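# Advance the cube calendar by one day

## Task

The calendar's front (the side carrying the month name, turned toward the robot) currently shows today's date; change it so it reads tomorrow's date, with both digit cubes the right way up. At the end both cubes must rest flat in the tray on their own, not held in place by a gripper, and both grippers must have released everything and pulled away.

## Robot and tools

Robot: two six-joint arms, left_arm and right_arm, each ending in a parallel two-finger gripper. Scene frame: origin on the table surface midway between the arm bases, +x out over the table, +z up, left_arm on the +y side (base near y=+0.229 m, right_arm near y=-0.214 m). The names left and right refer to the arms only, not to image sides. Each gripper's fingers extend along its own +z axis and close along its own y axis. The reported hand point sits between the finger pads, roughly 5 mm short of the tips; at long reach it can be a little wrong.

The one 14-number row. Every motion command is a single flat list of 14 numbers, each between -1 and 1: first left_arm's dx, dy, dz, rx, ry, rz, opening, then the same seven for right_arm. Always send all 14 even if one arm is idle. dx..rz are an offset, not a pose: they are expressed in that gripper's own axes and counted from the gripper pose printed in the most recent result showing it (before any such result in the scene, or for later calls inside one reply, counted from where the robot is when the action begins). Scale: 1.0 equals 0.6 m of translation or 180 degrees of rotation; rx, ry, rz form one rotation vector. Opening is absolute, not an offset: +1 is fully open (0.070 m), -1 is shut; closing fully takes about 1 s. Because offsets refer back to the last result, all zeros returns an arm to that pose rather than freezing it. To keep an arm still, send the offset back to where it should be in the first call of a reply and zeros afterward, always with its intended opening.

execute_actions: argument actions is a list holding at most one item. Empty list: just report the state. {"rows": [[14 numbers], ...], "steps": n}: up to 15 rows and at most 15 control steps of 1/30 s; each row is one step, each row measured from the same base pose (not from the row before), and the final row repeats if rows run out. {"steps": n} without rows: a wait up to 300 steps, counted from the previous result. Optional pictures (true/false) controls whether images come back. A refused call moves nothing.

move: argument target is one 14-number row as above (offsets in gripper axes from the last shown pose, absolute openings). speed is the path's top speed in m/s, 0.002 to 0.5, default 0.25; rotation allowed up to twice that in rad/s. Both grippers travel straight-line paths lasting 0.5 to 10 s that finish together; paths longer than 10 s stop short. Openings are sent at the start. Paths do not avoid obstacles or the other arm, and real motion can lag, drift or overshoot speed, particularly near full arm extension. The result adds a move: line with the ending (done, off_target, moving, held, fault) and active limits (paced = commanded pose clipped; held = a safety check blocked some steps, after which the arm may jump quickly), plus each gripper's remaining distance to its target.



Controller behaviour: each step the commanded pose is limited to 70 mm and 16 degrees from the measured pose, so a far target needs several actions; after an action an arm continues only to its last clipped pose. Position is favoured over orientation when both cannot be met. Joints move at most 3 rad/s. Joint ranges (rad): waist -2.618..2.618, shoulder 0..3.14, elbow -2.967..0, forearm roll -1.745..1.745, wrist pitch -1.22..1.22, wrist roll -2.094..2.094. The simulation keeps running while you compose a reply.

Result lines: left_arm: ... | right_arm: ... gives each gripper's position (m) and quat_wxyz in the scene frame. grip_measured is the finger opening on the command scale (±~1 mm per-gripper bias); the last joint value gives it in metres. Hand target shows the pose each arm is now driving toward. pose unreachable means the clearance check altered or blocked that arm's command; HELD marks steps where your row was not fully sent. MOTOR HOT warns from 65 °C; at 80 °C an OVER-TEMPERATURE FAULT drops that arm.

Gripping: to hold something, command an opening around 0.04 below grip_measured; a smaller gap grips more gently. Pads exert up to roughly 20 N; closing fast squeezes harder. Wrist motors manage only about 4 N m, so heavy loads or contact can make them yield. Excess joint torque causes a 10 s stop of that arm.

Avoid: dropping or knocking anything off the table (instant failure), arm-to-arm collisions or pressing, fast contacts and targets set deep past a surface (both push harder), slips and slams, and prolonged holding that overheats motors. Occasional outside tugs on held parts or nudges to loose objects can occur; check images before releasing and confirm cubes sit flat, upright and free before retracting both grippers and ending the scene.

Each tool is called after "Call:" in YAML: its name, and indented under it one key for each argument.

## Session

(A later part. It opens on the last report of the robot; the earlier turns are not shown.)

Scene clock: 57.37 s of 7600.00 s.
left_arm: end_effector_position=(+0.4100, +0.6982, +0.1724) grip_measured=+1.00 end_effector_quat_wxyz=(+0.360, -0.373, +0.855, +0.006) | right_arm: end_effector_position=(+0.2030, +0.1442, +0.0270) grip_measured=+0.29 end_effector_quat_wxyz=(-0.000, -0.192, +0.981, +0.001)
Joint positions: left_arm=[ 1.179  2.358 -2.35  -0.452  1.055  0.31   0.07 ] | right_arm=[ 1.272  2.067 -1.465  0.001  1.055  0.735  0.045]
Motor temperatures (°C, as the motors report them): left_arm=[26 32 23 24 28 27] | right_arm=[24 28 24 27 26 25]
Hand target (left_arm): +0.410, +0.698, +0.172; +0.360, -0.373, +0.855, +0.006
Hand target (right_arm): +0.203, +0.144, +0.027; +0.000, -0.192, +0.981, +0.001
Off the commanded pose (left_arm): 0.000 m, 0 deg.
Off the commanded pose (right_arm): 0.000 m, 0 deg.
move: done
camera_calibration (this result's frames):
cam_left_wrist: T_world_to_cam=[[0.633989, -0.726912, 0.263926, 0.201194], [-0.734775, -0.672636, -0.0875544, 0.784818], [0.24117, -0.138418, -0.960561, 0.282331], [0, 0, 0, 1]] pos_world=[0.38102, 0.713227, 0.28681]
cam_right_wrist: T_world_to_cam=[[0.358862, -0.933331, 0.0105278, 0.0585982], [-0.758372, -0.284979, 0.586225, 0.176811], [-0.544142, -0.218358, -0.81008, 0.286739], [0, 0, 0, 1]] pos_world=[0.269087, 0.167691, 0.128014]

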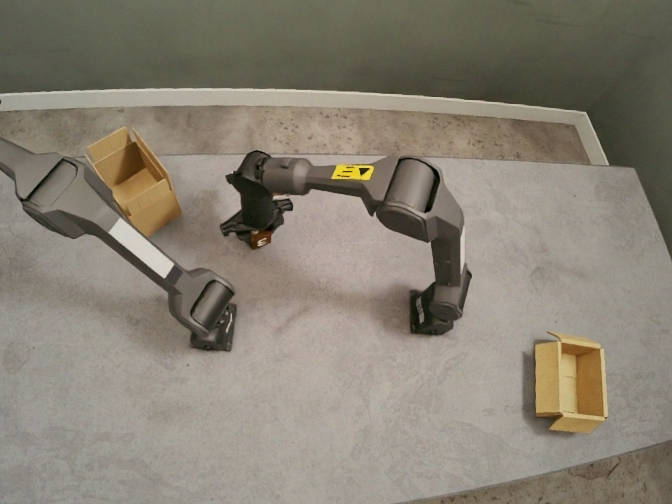

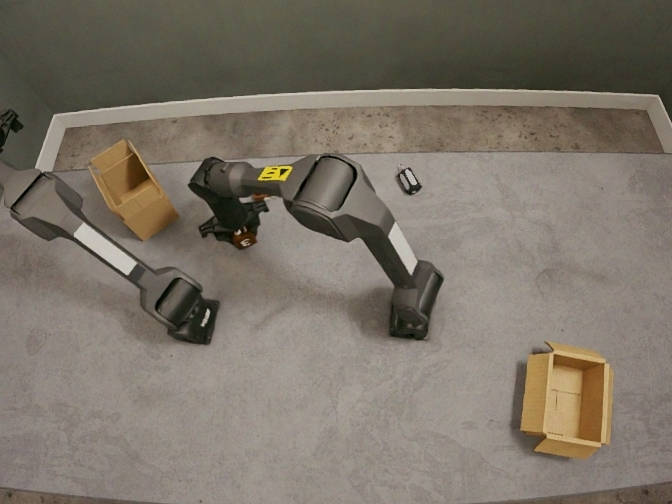

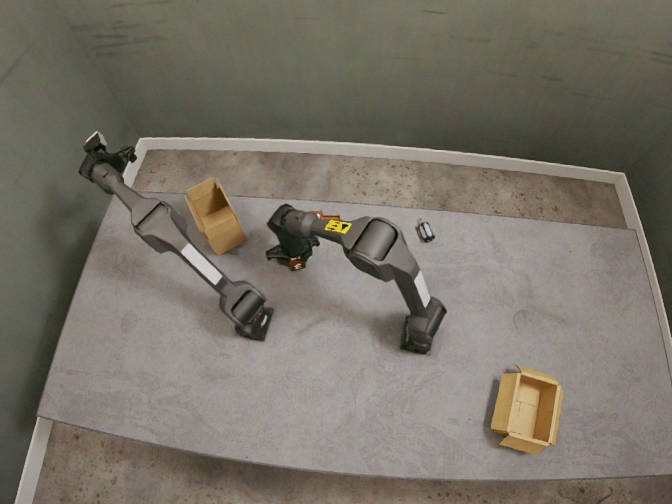

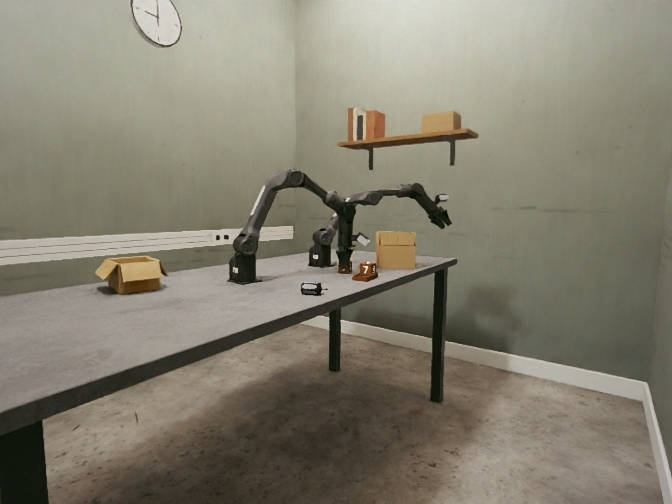

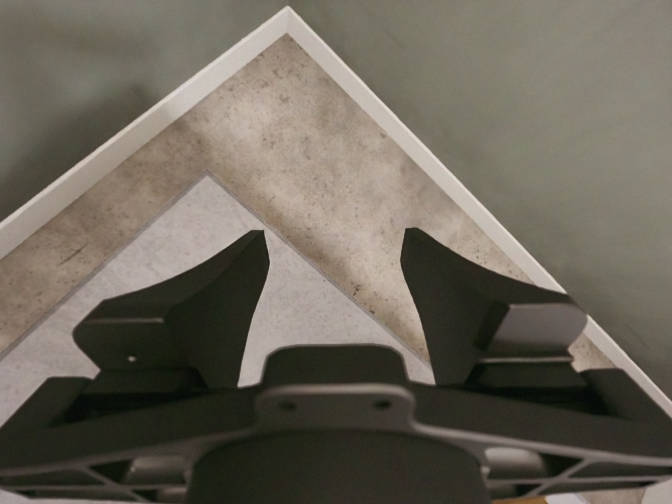

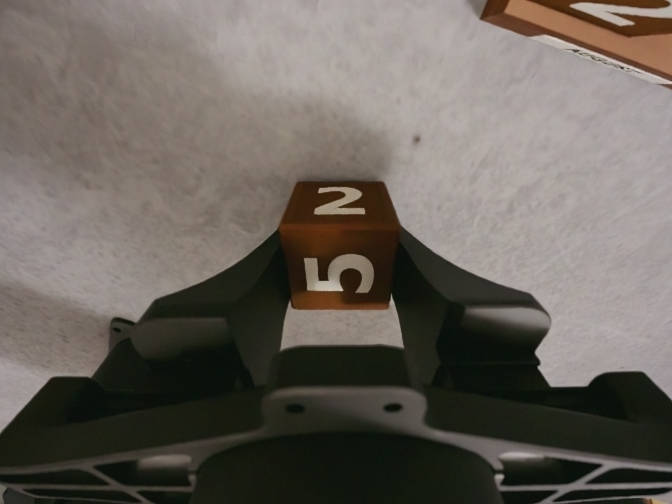

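Call:
execute_actions:
  actions:
    - {"rows":[[0,0,0,0,0,0,1,0,0,0.003,0,0,0,0.23],[0,0,0,0,0,0,1,0,0,0.003,0,0,0,0.23],[0,0,0,0,0,0,1,0,0,0.003,0,0,0,0.23],[0,0,0,0,0,0,1,0,0,0.003,0,0,0,0.23],[0,0,0,0,0,0,1,0,0,0.003,0,0,0,1]]}
  pictures: false

Call:
execute_actions:
  actions:
    - {"rows":[[0,0,0,0,0,0,1,0,0,-0.055,0,0,0,1]]}
  pictures: false

Call:
move:
  target: [0,0,0,0,0,0,1,0,0,0,0,0,-0.5,1]
  speed: 0.4

Call:
move:
  target: [0,0,0,0,0,0,1,-0.01,0,0.056,0,0.056,0,1]
  speed: 0.1

Scene clock: 61.23 s of 7600.00 s.
left_arm: end_effector_position=(+0.4100, +0.6982, +0.1724) grip_measured=+1.00 end_effector_quat_wxyz=(+0.360, -0.373, +0.855, +0.006) | right_arm: end_effector_position=(+0.2031, +0.1442, +0.0255) grip_measured=+0.98 end_effector_quat_wxyz=(+0.000, -0.192, +0.981, +0.001)
Joint positions: left_arm=[ 1.179  2.358 -2.35  -0.452  1.055  0.31   0.07 ] | right_arm=[ 1.272  2.069 -1.462  0.001  1.049  0.735  0.069]
Motor temperatures (°C, as the motors report them): left_arm=[26 33 23 24 28 27] | right_arm=[24 29 24 27 26 25]
Hand target (left_arm): +0.410, +0.698, +0.172; +0.360, -0.373, +0.855, +0.006
Hand target (right_arm): +0.203, +0.144, +0.025; -0.000, -0.192, +0.981, +0.001
Off the commanded pose (left_arm): 0.000 m, 0 deg.
Off the commanded pose (right_arm): 0.000 m, 0 deg.
Steps of this call (steps 1 to 90: nothing new was sent; then 0.37 s passed at rest; steps 91 to 105: all 15 steps of this action). Readings (end_effector_position):
91: left_arm (+0.4100, +0.6982, +0.1724) | right_arm (+0.2031, +0.1442, +0.0272)
92: left_arm (+0.4100, +0.6982, +0.1724) | right_arm (+0.2032, +0.1446, +0.0271)
94: left_arm (+0.4100, +0.6982, +0.1724) | right_arm (+0.2035, +0.1450, +0.0267)
98: left_arm (+0.4100, +0.6982, +0.1724) | right_arm (+0.2033, +0.1447, +0.0264)
105: the state above

Scene clock: 61.73 s of 7600.00 s.
left_arm: end_effector_position=(+0.4100, +0.6982, +0.1724) grip_measured=+1.00 end_effector_quat_wxyz=(+0.360, -0.373, +0.855, +0.006) | right_arm: end_effector_position=(+0.2034, +0.1449, +0.0594) grip_measured=+1.00 end_effector_quat_wxyz=(+0.001, -0.192, +0.981, +0.002)
Joint positions: left_arm=[ 1.179  2.358 -2.35  -0.452  1.055  0.31   0.07 ] | right_arm=[ 1.272  2.025 -1.532  0.001  1.161  0.735  0.07 ]
Motor temperatures (°C, as the motors report them): left_arm=[26 33 23 24 28 27] | right_arm=[24 29 24 27 26 25]
Hand target (left_arm): +0.410, +0.698, +0.172; +0.360, -0.373, +0.855, +0.006
Hand target (right_arm): +0.203, +0.144, +0.059; +0.000, -0.192, +0.981, +0.001
Off the commanded pose (left_arm): 0.000 m, 0 deg.
Off the commanded pose (right_arm): 0.001 m, 0 deg.
Steps of this call (steps 1 to 15: all 15 steps of this action). Readings (end_effector_position):
1: left_arm (+0.4100, +0.6982, +0.1724) | right_arm (+0.2031, +0.1442, +0.0254)
2: left_arm (+0.4100, +0.6982, +0.1724) | right_arm (+0.2029, +0.1439, +0.0256)
4: left_arm (+0.4100, +0.6982, +0.1724) | right_arm (+0.2025, +0.1430, +0.0313)
8: left_arm (+0.4100, +0.6982, +0.1724) | right_arm (+0.2034, +0.1448, +0.0581)
15: the state above

Scene clock: 64.37 s of 7600.00 s.
left_arm: end_effector_position=(+0.4100, +0.6982, +0.1724) grip_measured=+1.00 end_effector_quat_wxyz=(+0.360, -0.373, +0.855, +0.006) | right_arm: end_effector_position=(+0.2030, +0.1447, +0.0587) grip_measured=+1.00 end_effector_quat_wxyz=(-0.001, +0.830, -0.557, -0.001)
Joint positions: left_arm=[ 1.179  2.358 -2.35  -0.452  1.055  0.31   0.07 ] | right_arm=[ 1.273  2.026 -1.531  0.001  1.161 -0.836  0.07 ]
Motor temperatures (°C, as the motors report them): left_arm=[26 33 23 24 28 27] | right_arm=[24 29 24 27 26 25]
Hand target (left_arm): +0.410, +0.698, +0.172; +0.360, -0.373, +0.855, +0.006
Hand target (right_arm): +0.203, +0.145, +0.059; -0.001, +0.830, -0.558, -0.001
Off the commanded pose (left_arm): 0.000 m, 0 deg.
Off the commanded pose (right_arm): 0.000 m, 0 deg.
move: done
camera_calibration (this result's frames):
cam_left_wrist: T_world_to_cam=[[0.633989, -0.726912, 0.263925, 0.201194], [-0.734775, -0.672636, -0.0875545, 0.784818], [0.24117, -0.138417, -0.960561, 0.282331], [0, 0, 0, 1]] pos_world=[0.38102, 0.713227, 0.28681]
cam_right_wrist: T_world_to_cam=[[0.932948, 0.359753, 0.013634, -0.245052], [0.284464, -0.759854, 0.584554, 0.0154829], [0.220655, -0.54148, -0.811241, 0.204032], [0, 0, 0, 1]] pos_world=[0.179195, 0.210402, 0.15981]

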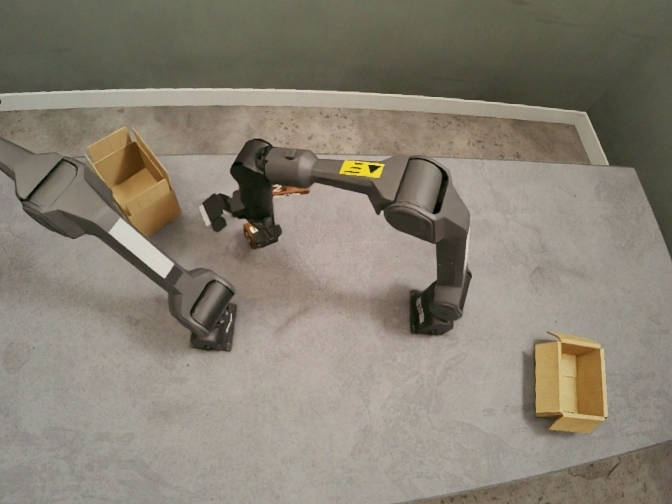

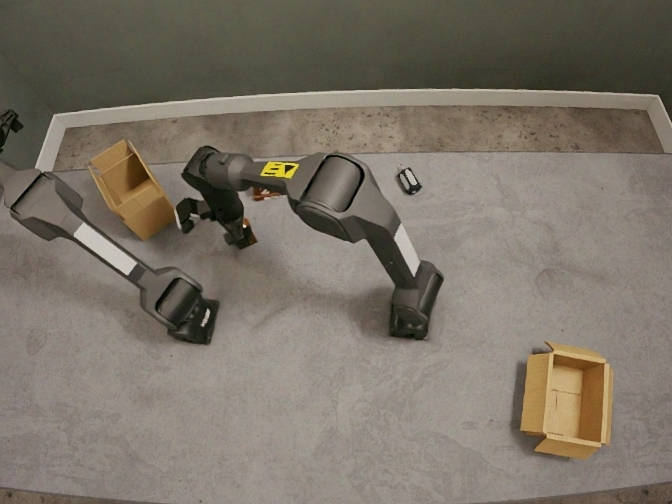

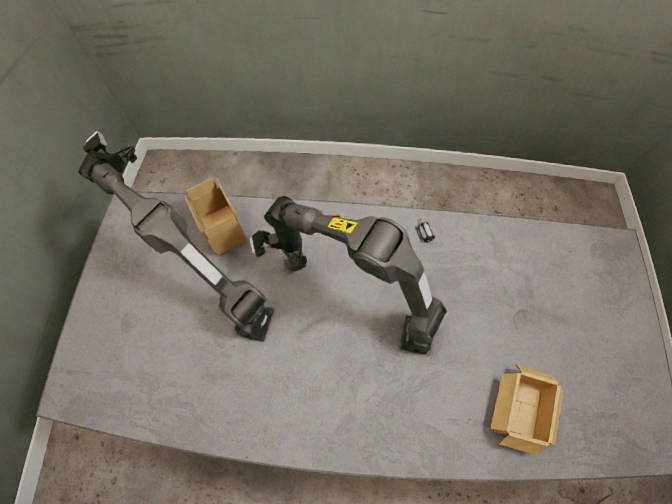

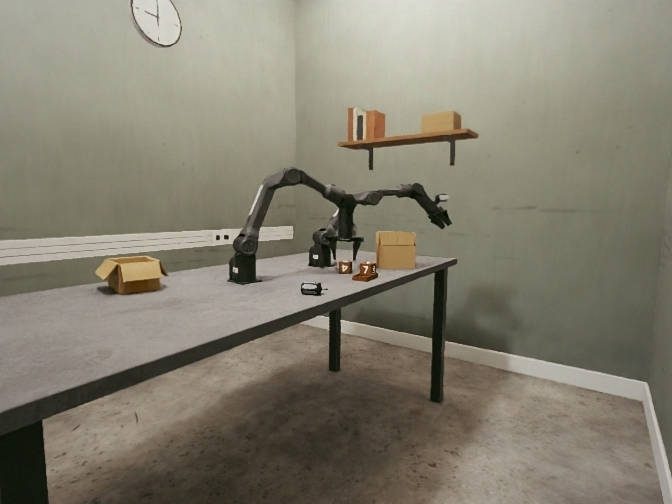

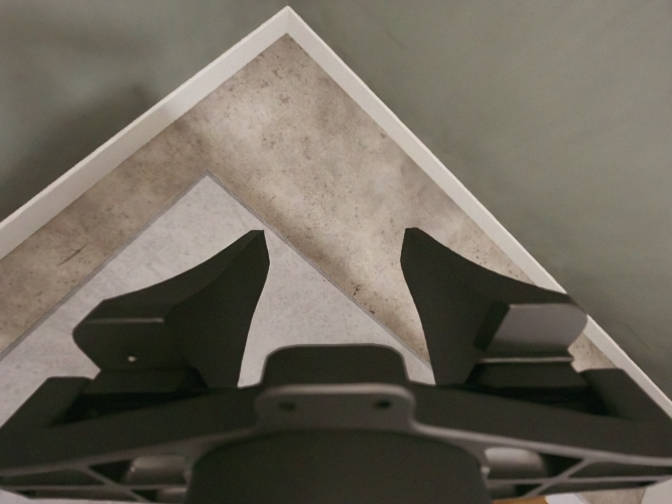

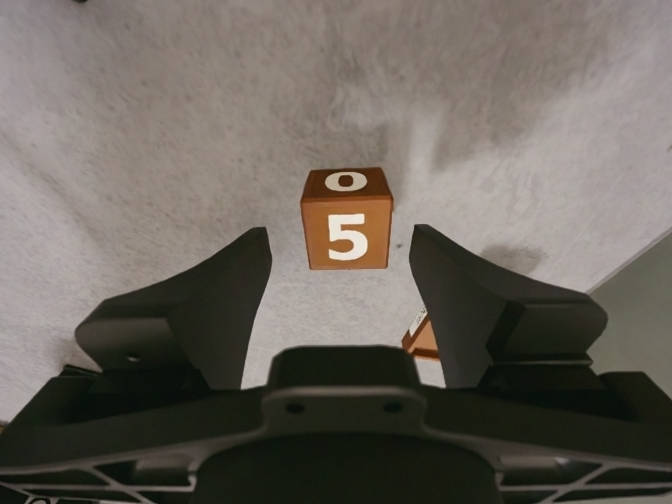

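Scene clock: 65.50 s of 7600.00 s.
left_arm: end_effector_position=(+0.4100, +0.6982, +0.1724) grip_measured=+1.00 end_effector_quat_wxyz=(+0.360, -0.373, +0.855, +0.006) | right_arm: end_effector_position=(+0.1997, +0.1498, +0.0237) grip_measured=+1.00 end_effector_quat_wxyz=(+0.037, +0.829, -0.554, +0.070)
Joint positions: left_arm=[ 1.179  2.358 -2.35  -0.452  1.055  0.31   0.07 ] | right_arm=[ 1.353  2.162 -1.608 -0.128  1.21  -0.707  0.07 ]
Motor temperatures (°C, as the motors report them): left_arm=[26 33 23 24 28 27] | right_arm=[24 29 24 27 26 25]
Hand target (left_arm): +0.410, +0.698, +0.172; +0.360, -0.373, +0.855, +0.006
Hand target (right_arm): +0.200, +0.150, +0.024; +0.036, +0.828, -0.555, +0.069
Off the commanded pose (left_arm): 0.000 m, 0 deg.
Off the commanded pose (right_arm): 0.002 m, 1 deg.
joint sent to its limit (right arm) — the command would take joint 5 (wrist pitch) past its upper limit, so that joint was sent only as far as its limit.
move: done
camera_calibration (this result's frames):
cam_left_wrist: T_world_to_cam=[[0.633989, -0.726912, 0.263926, 0.201194], [-0.734775, -0.672636, -0.0875544, 0.784818], [0.24117, -0.138417, -0.960561, 0.282331], [0, 0, 0, 1]] pos_world=[0.38102, 0.713227, 0.28681]
cam_right_wrist: T_world_to_cam=[[0.930137, 0.365839, 0.031726, -0.244123], [0.238419, -0.66736, 0.70554, 0.0331916], [0.279287, -0.648685, -0.70796, 0.18113], [0, 0, 0, 1]] pos_world=[0.168567, 0.228957, 0.11256]

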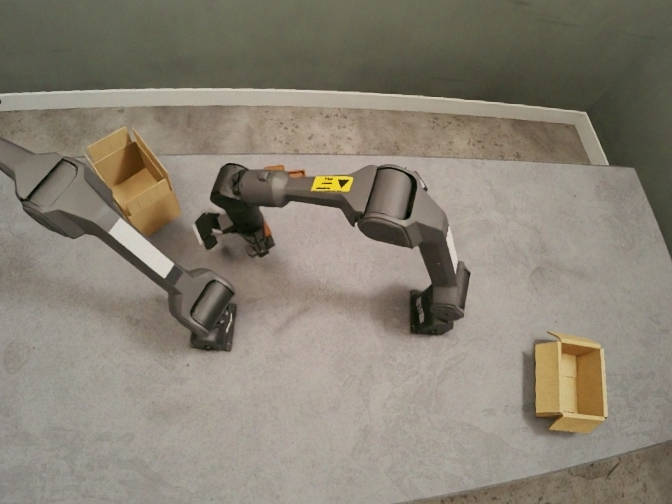

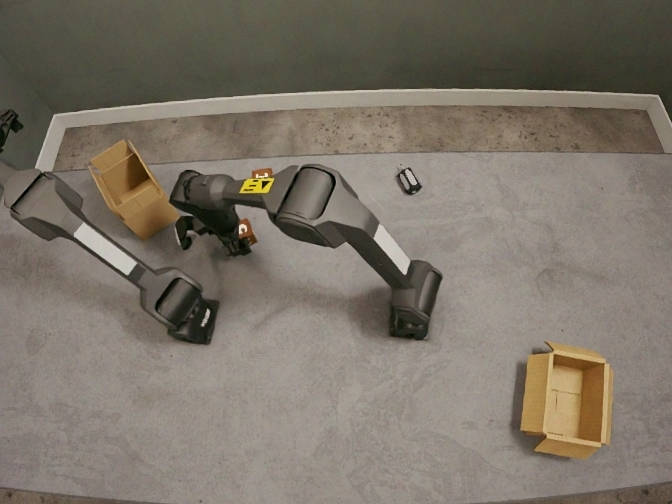

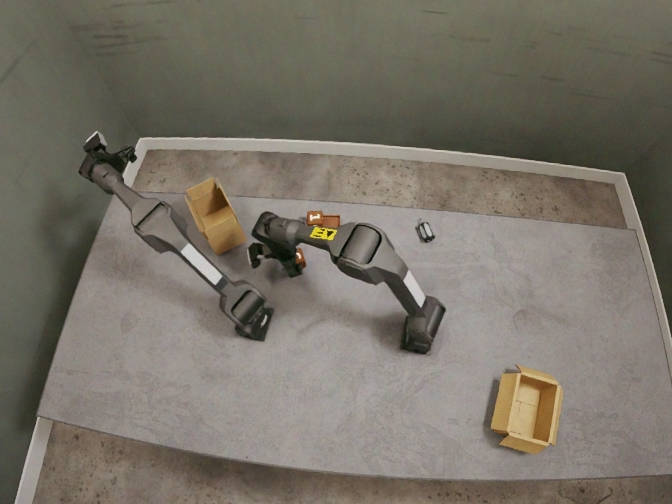

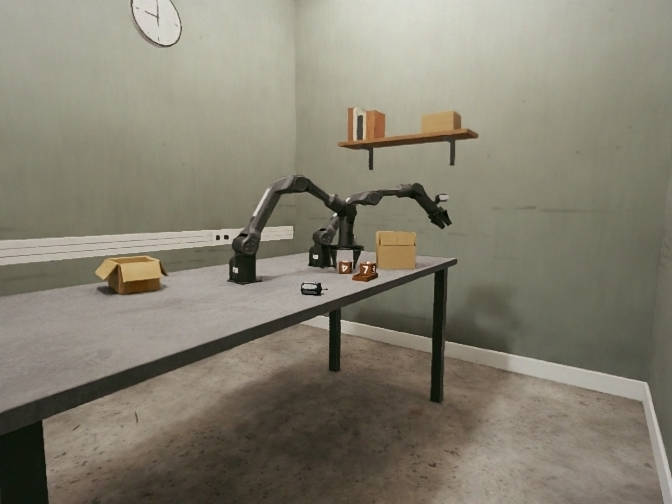

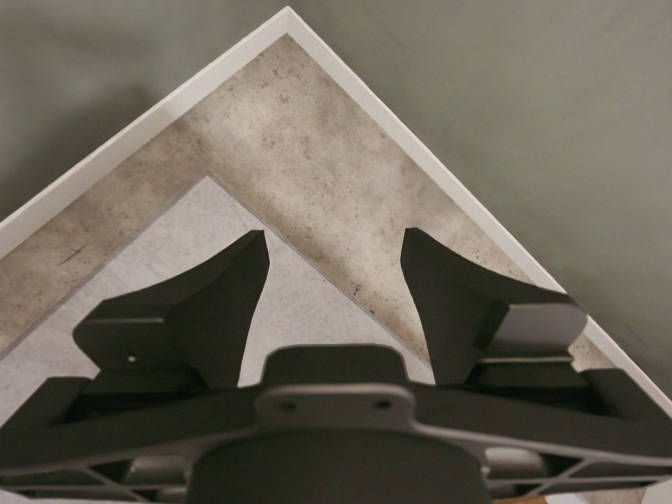

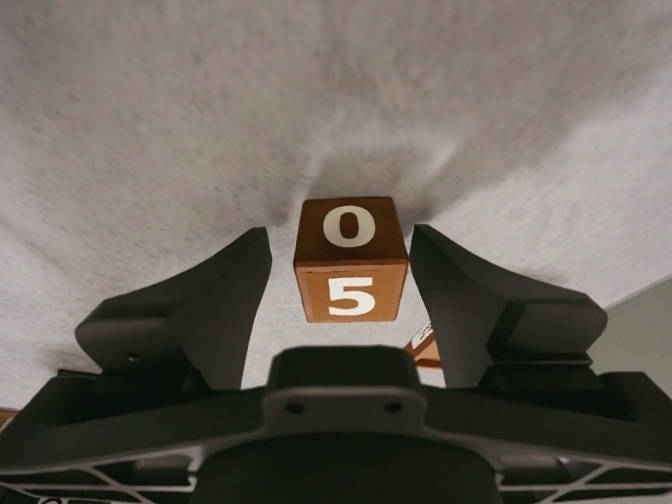

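Call:
execute_actions:
  actions:
    - {"rows":[[0,0,0,0,0,0,1,0,-0.0075,0,0,0,0,0.23]]}
  pictures: false

Call:
move:
  target: [0,0,0,0,0,0,1,0,0,-0.05,0,-0.05,0,0.23]
  speed: 0.1

Call:
move:
  target: [0,0,0,0,0,0,1,0,0,-0.02,0,0,0.265,0.23]
  speed: 0.4

Call:
move:
  target: [0,0,0,0,0,0,1,-0.1,0,0,0,-0.43,0,0.23]
  speed: 0.3

Scene clock: 68.83 s of 7600.00 s.
left_arm: end_effector_position=(+0.4100, +0.6982, +0.1724) grip_measured=+1.00 end_effector_quat_wxyz=(+0.360, -0.373, +0.855, +0.006) | right_arm: end_effector_position=(+0.2041, +0.1513, +0.0239) grip_measured=+0.29 end_effector_quat_wxyz=(+0.034, +0.828, -0.555, +0.069)
Joint positions: left_arm=[ 1.179  2.358 -2.35  -0.452  1.055  0.31   0.07 ] | right_arm=[ 1.344  2.168 -1.621 -0.129  1.21  -0.715  0.045]
Motor temperatures (°C, as the motors report them): left_arm=[26 33 23 24 28 27] | right_arm=[24 29 24 27 26 25]
Hand target (left_arm): +0.410, +0.698, +0.172; +0.360, -0.373, +0.855, +0.006
Hand target (right_arm): +0.204, +0.151, +0.024; +0.035, +0.829, -0.554, +0.069
Off the commanded pose (left_arm): 0.000 m, 0 deg.
Off the commanded pose (right_arm): 0.000 m, 0 deg.
joint sent to its limit (right arm) — the command would take joint 5 (wrist pitch) past its upper limit, so that joint was sent only as far as its limit.
Steps of this call (steps 1 to 85: nothing new was sent; steps 86 to 100: all 15 steps of this action). Readings (end_effector_position):
86: left_arm (+0.4100, +0.6982, +0.1724) | right_arm (+0.1999, +0.1499, +0.0243)
87: left_arm (+0.4100, +0.6982, +0.1724) | right_arm (+0.2005, +0.1500, +0.0243)
89: left_arm (+0.4100, +0.6982, +0.1724) | right_arm (+0.2038, +0.1513, +0.0243)
93: left_arm (+0.4100, +0.6982, +0.1724) | right_arm (+0.2039, +0.1513, +0.0242)
100: the state above

Scene clock: 70.10 s of 7600.00 s.
left_arm: end_effector_position=(+0.4100, +0.6982, +0.1724) grip_measured=+1.00 end_effector_quat_wxyz=(+0.360, -0.373, +0.855, +0.006) | right_arm: end_effector_position=(+0.2024, +0.1558, +0.0545) grip_measured=+0.29 end_effector_quat_wxyz=(-0.009, +0.831, -0.556, +0.004)
Joint positions: left_arm=[ 1.179  2.358 -2.35  -0.452  1.055  0.31   0.07 ] | right_arm=[ 1.292  2.053 -1.559 -0.012  1.147 -0.814  0.045]
Motor temperatures (°C, as the motors report them): left_arm=[26 33 23 24 28 27] | right_arm=[24 29 24 27 26 25]
Hand target (left_arm): +0.410, +0.698, +0.172; +0.360, -0.373, +0.855, +0.006
Hand target (right_arm): +0.202, +0.156, +0.054; -0.009, +0.831, -0.556, +0.004
Off the commanded pose (left_arm): 0.000 m, 0 deg.
Off the commanded pose (right_arm): 0.001 m, 0 deg.
move: done
camera_calibration (this result's frames):
cam_left_wrist: T_world_to_cam=[[0.633989, -0.726912, 0.263926, 0.201194], [-0.734775, -0.672636, -0.0875544, 0.784818], [0.24117, -0.138418, -0.960561, 0.282331], [0, 0, 0, 1]] pos_world=[0.38102, 0.713227, 0.28681]
cam_right_wrist: T_world_to_cam=[[0.93149, 0.362331, 0.0323014, -0.249568], [0.277026, -0.76412, 0.582561, 0.0287862], [0.235762, -0.533701, -0.812145, 0.202627], [0, 0, 0, 1]] pos_world=[0.176724, 0.220565, 0.155854]

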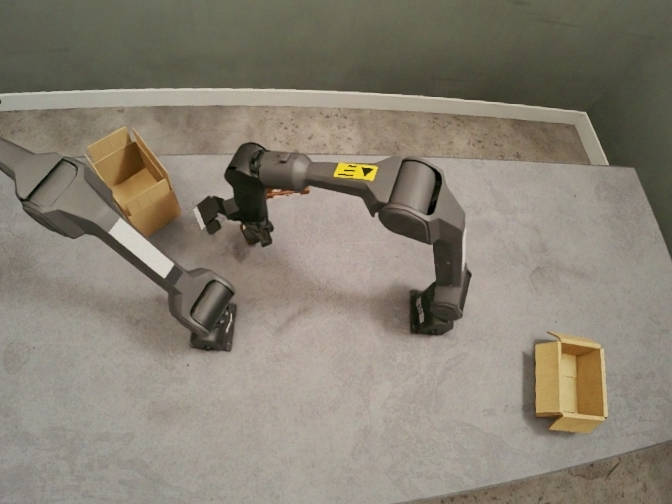

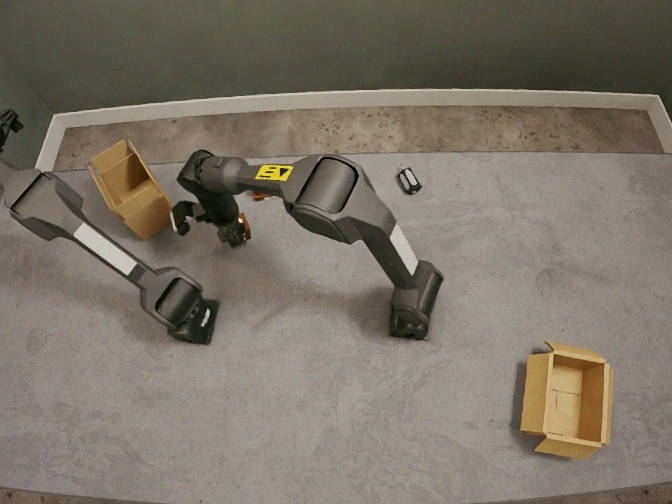

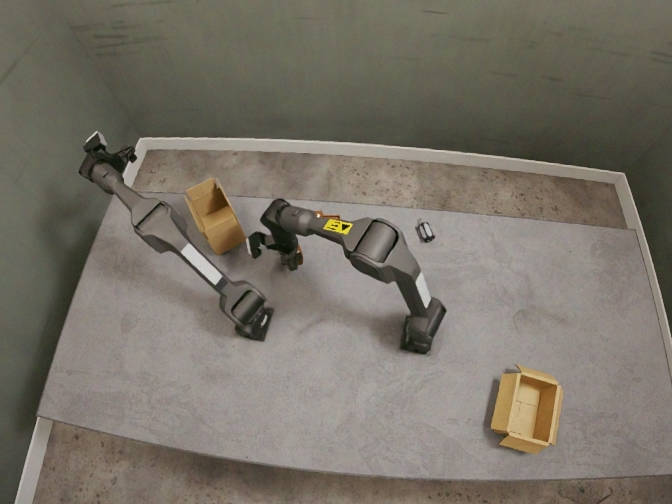

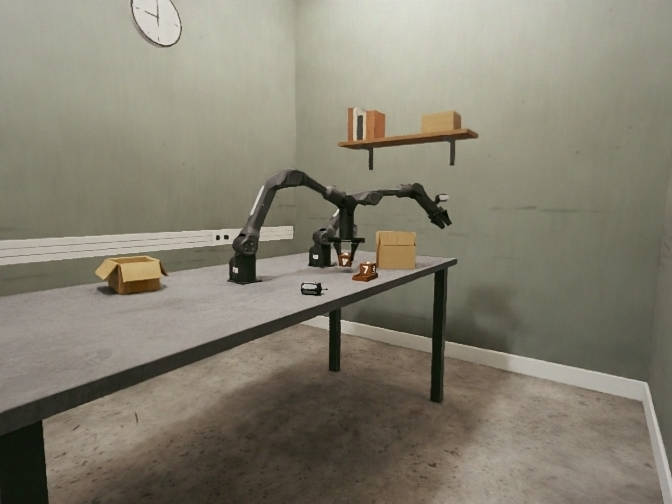

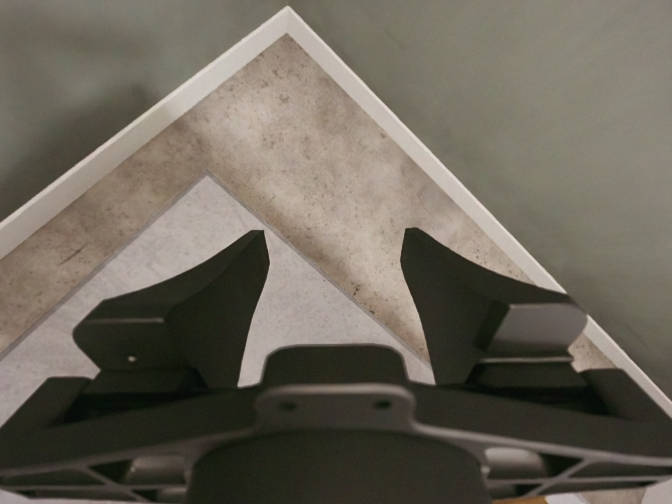

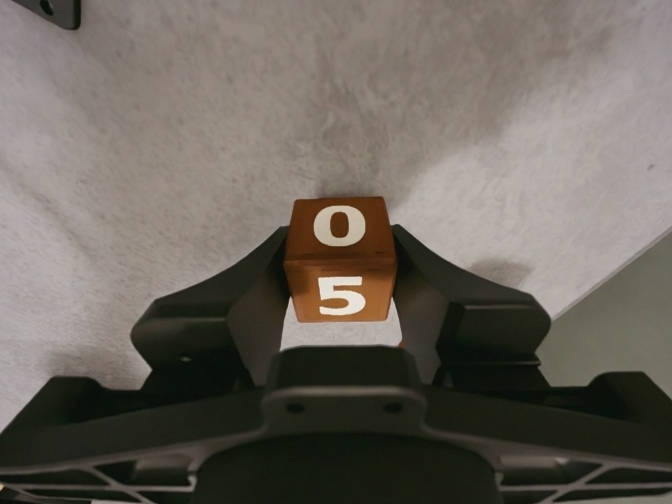

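Scene clock: 71.60 s of 7600.00 s.
left_arm: end_effector_position=(+0.4100, +0.6982, +0.1724) grip_measured=+1.00 end_effector_quat_wxyz=(+0.360, -0.373, +0.855, +0.006) | right_arm: end_effector_position=(+0.2026, +0.1557, +0.0667) grip_measured=+0.29 end_effector_quat_wxyz=(+0.010, -0.535, +0.845, +0.000)
Joint positions: left_arm=[ 1.179  2.358 -2.35  -0.452  1.055  0.31   0.07 ] | right_arm=[ 1.292  2.04  -1.587 -0.011  1.188  0.018  0.045]
Motor temperatures (°C, as the motors report them): left_arm=[26 33 23 24 28 27] | right_arm=[24 29 24 27 26 25]
Hand target (left_arm): +0.410, +0.698, +0.172; +0.360, -0.373, +0.855, +0.006
Hand target (right_arm): +0.202, +0.156, +0.067; +0.010, -0.535, +0.845, +0.000
Off the commanded pose (left_arm): 0.000 m, 0 deg.
Off the commanded pose (right_arm): 0.000 m, 0 deg.
move: done
camera_calibration (this result's frames):
cam_left_wrist: T_world_to_cam=[[0.633989, -0.726912, 0.263926, 0.201194], [-0.734775, -0.672636, -0.0875544, 0.784818], [0.24117, -0.138418, -0.960561, 0.282331], [0, 0, 0, 1]] pos_world=[0.38102, 0.713227, 0.28681]
cam_right_wrist: T_world_to_cam=[[0.894611, -0.446292, 0.0222554, -0.116057], [-0.377599, -0.728403, 0.571706, 0.149331], [-0.238937, -0.519858, -0.820157, 0.306893], [0, 0, 0, 1]] pos_world=[0.233541, 0.216519, 0.16891]

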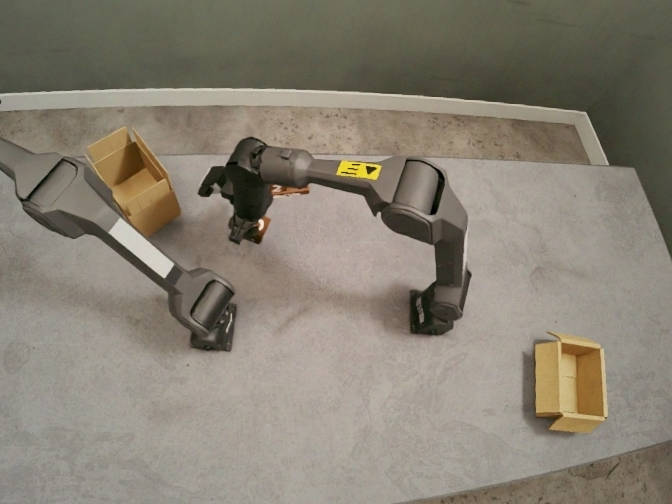

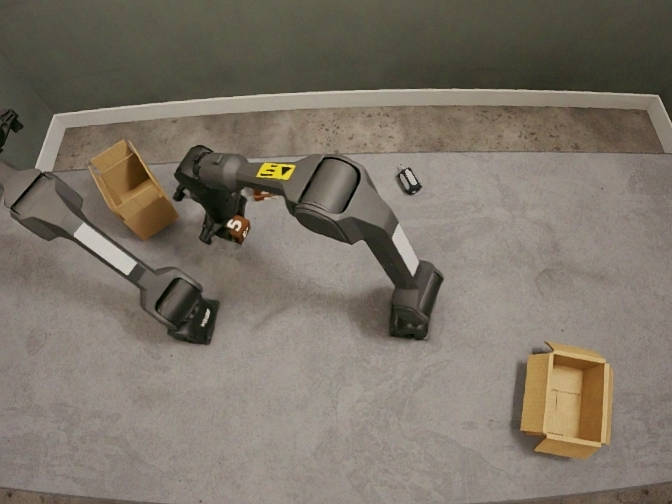

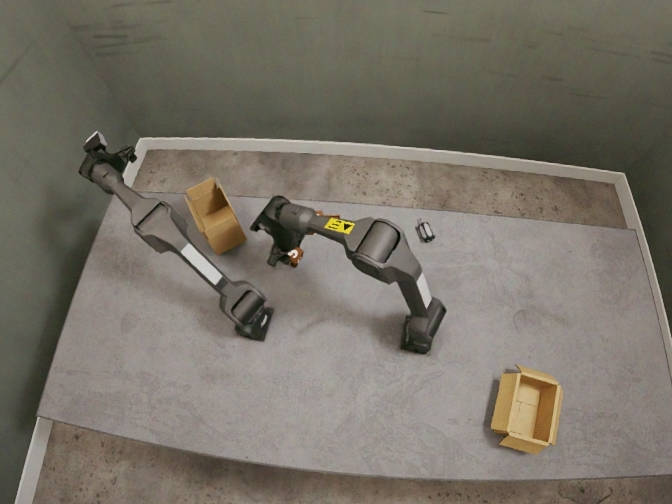

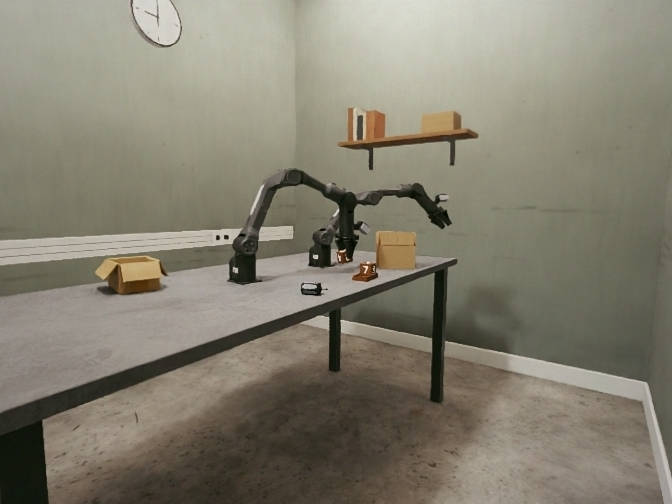

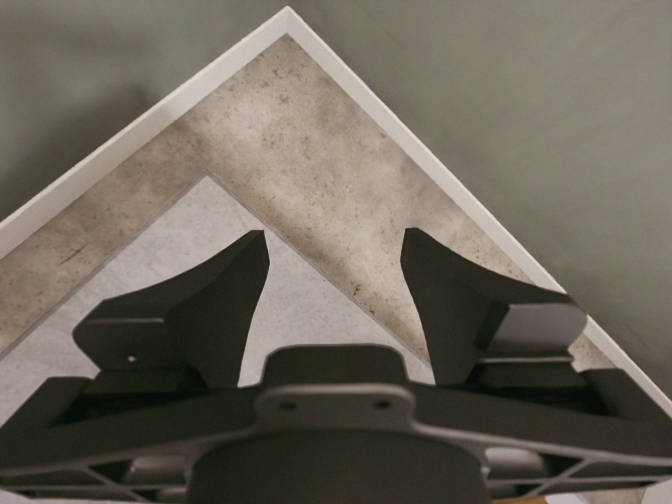

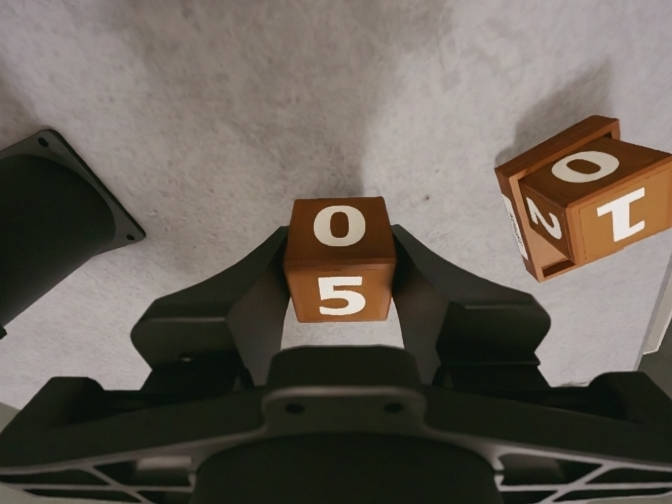

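Scene clock: 74.37 s of 7600.00 s.
left_arm: end_effector_position=(+0.4100, +0.6982, +0.1724) grip_measured=+1.00 end_effector_quat_wxyz=(+0.360, -0.373, +0.855, +0.006) | right_arm: end_effector_position=(+0.2261, +0.2084, +0.0682) grip_measured=+0.29 end_effector_quat_wxyz=(+0.531, -0.418, +0.654, +0.341)
Joint positions: left_arm=[ 1.179  2.358 -2.35  -0.452  1.055  0.31   0.07 ] | right_arm=[ 1.287  2.071 -0.646 -0.002 -1.133  0.003  0.045]
Motor temperatures (°C, as the motors report them): left_arm=[26 33 23 24 28 27] | right_arm=[24 29 24 27 26 25]
Hand target (left_arm): +0.410, +0.698, +0.172; +0.360, -0.373, +0.855, +0.006
Hand target (right_arm): +0.226, +0.209, +0.069; +0.532, -0.417, +0.653, +0.342
Off the commanded pose (left_arm): 0.000 m, 0 deg.
Off the commanded pose (right_arm): 0.003 m, 1 deg.
move: done
camera_calibration (this result's frames):
cam_left_wrist: T_world_to_cam=[[0.633989, -0.726912, 0.263925, 0.201194], [-0.734775, -0.672636, -0.0875544, 0.784818], [0.24117, -0.138417, -0.960561, 0.282331], [0, 0, 0, 1]] pos_world=[0.38102, 0.713227, 0.28681]
cam_right_wrist: T_world_to_cam=[[0.901008, -0.433357, -0.0196743, -0.114932], [-0.332279, -0.660275, -0.673519, 0.256268], [0.278884, 0.613383, -0.738908, -0.0175697], [0, 0, 0, 1]] pos_world=[0.193606, 0.130178, 0.157358]

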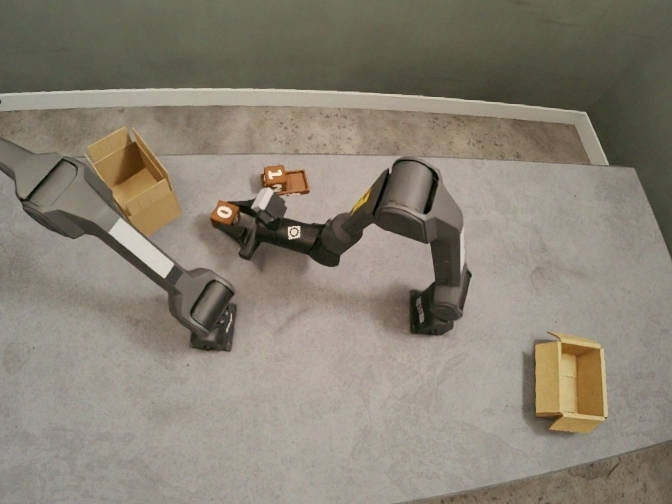

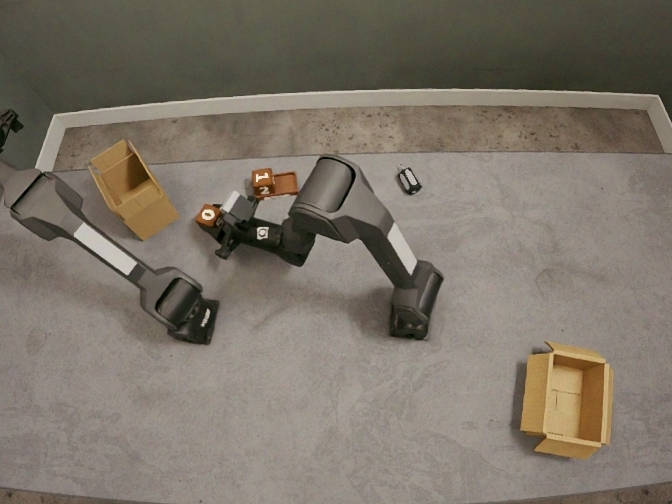

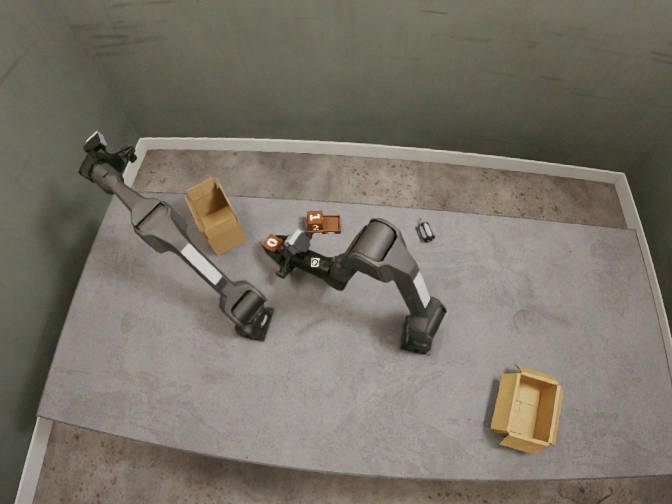

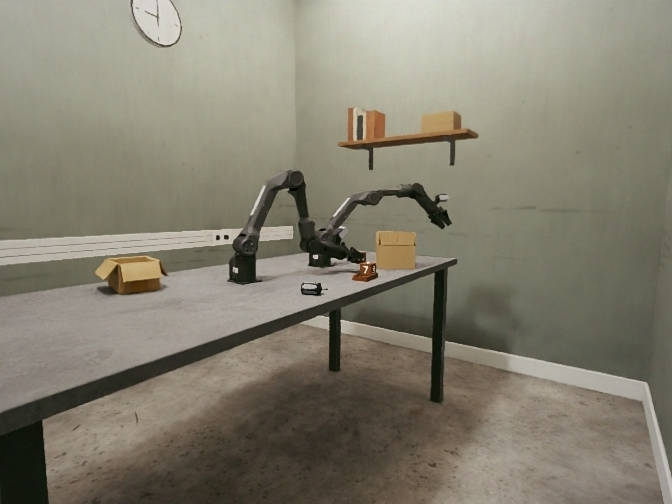

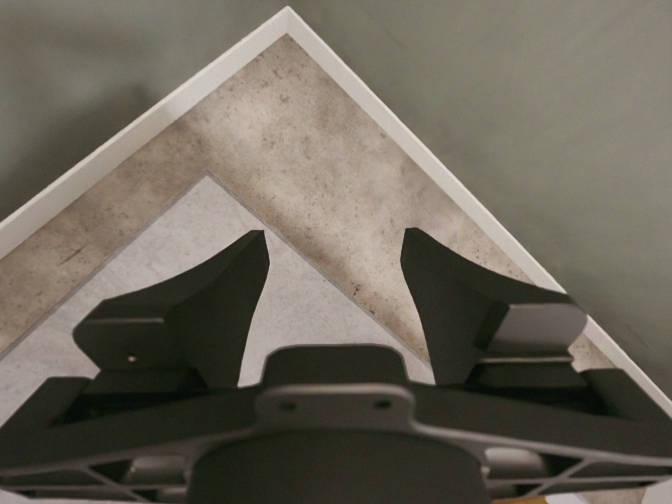

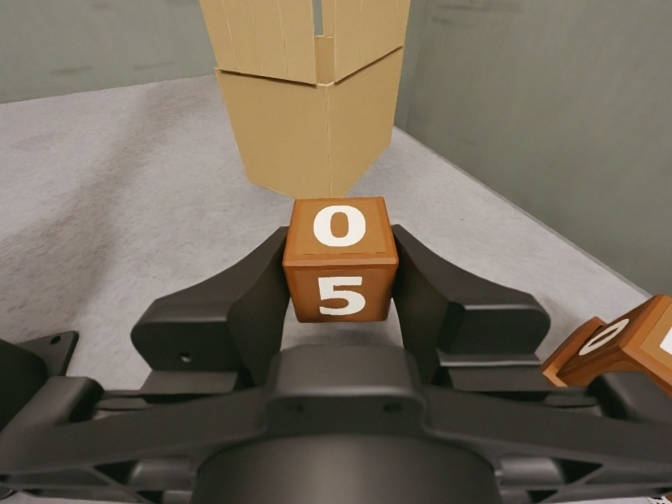

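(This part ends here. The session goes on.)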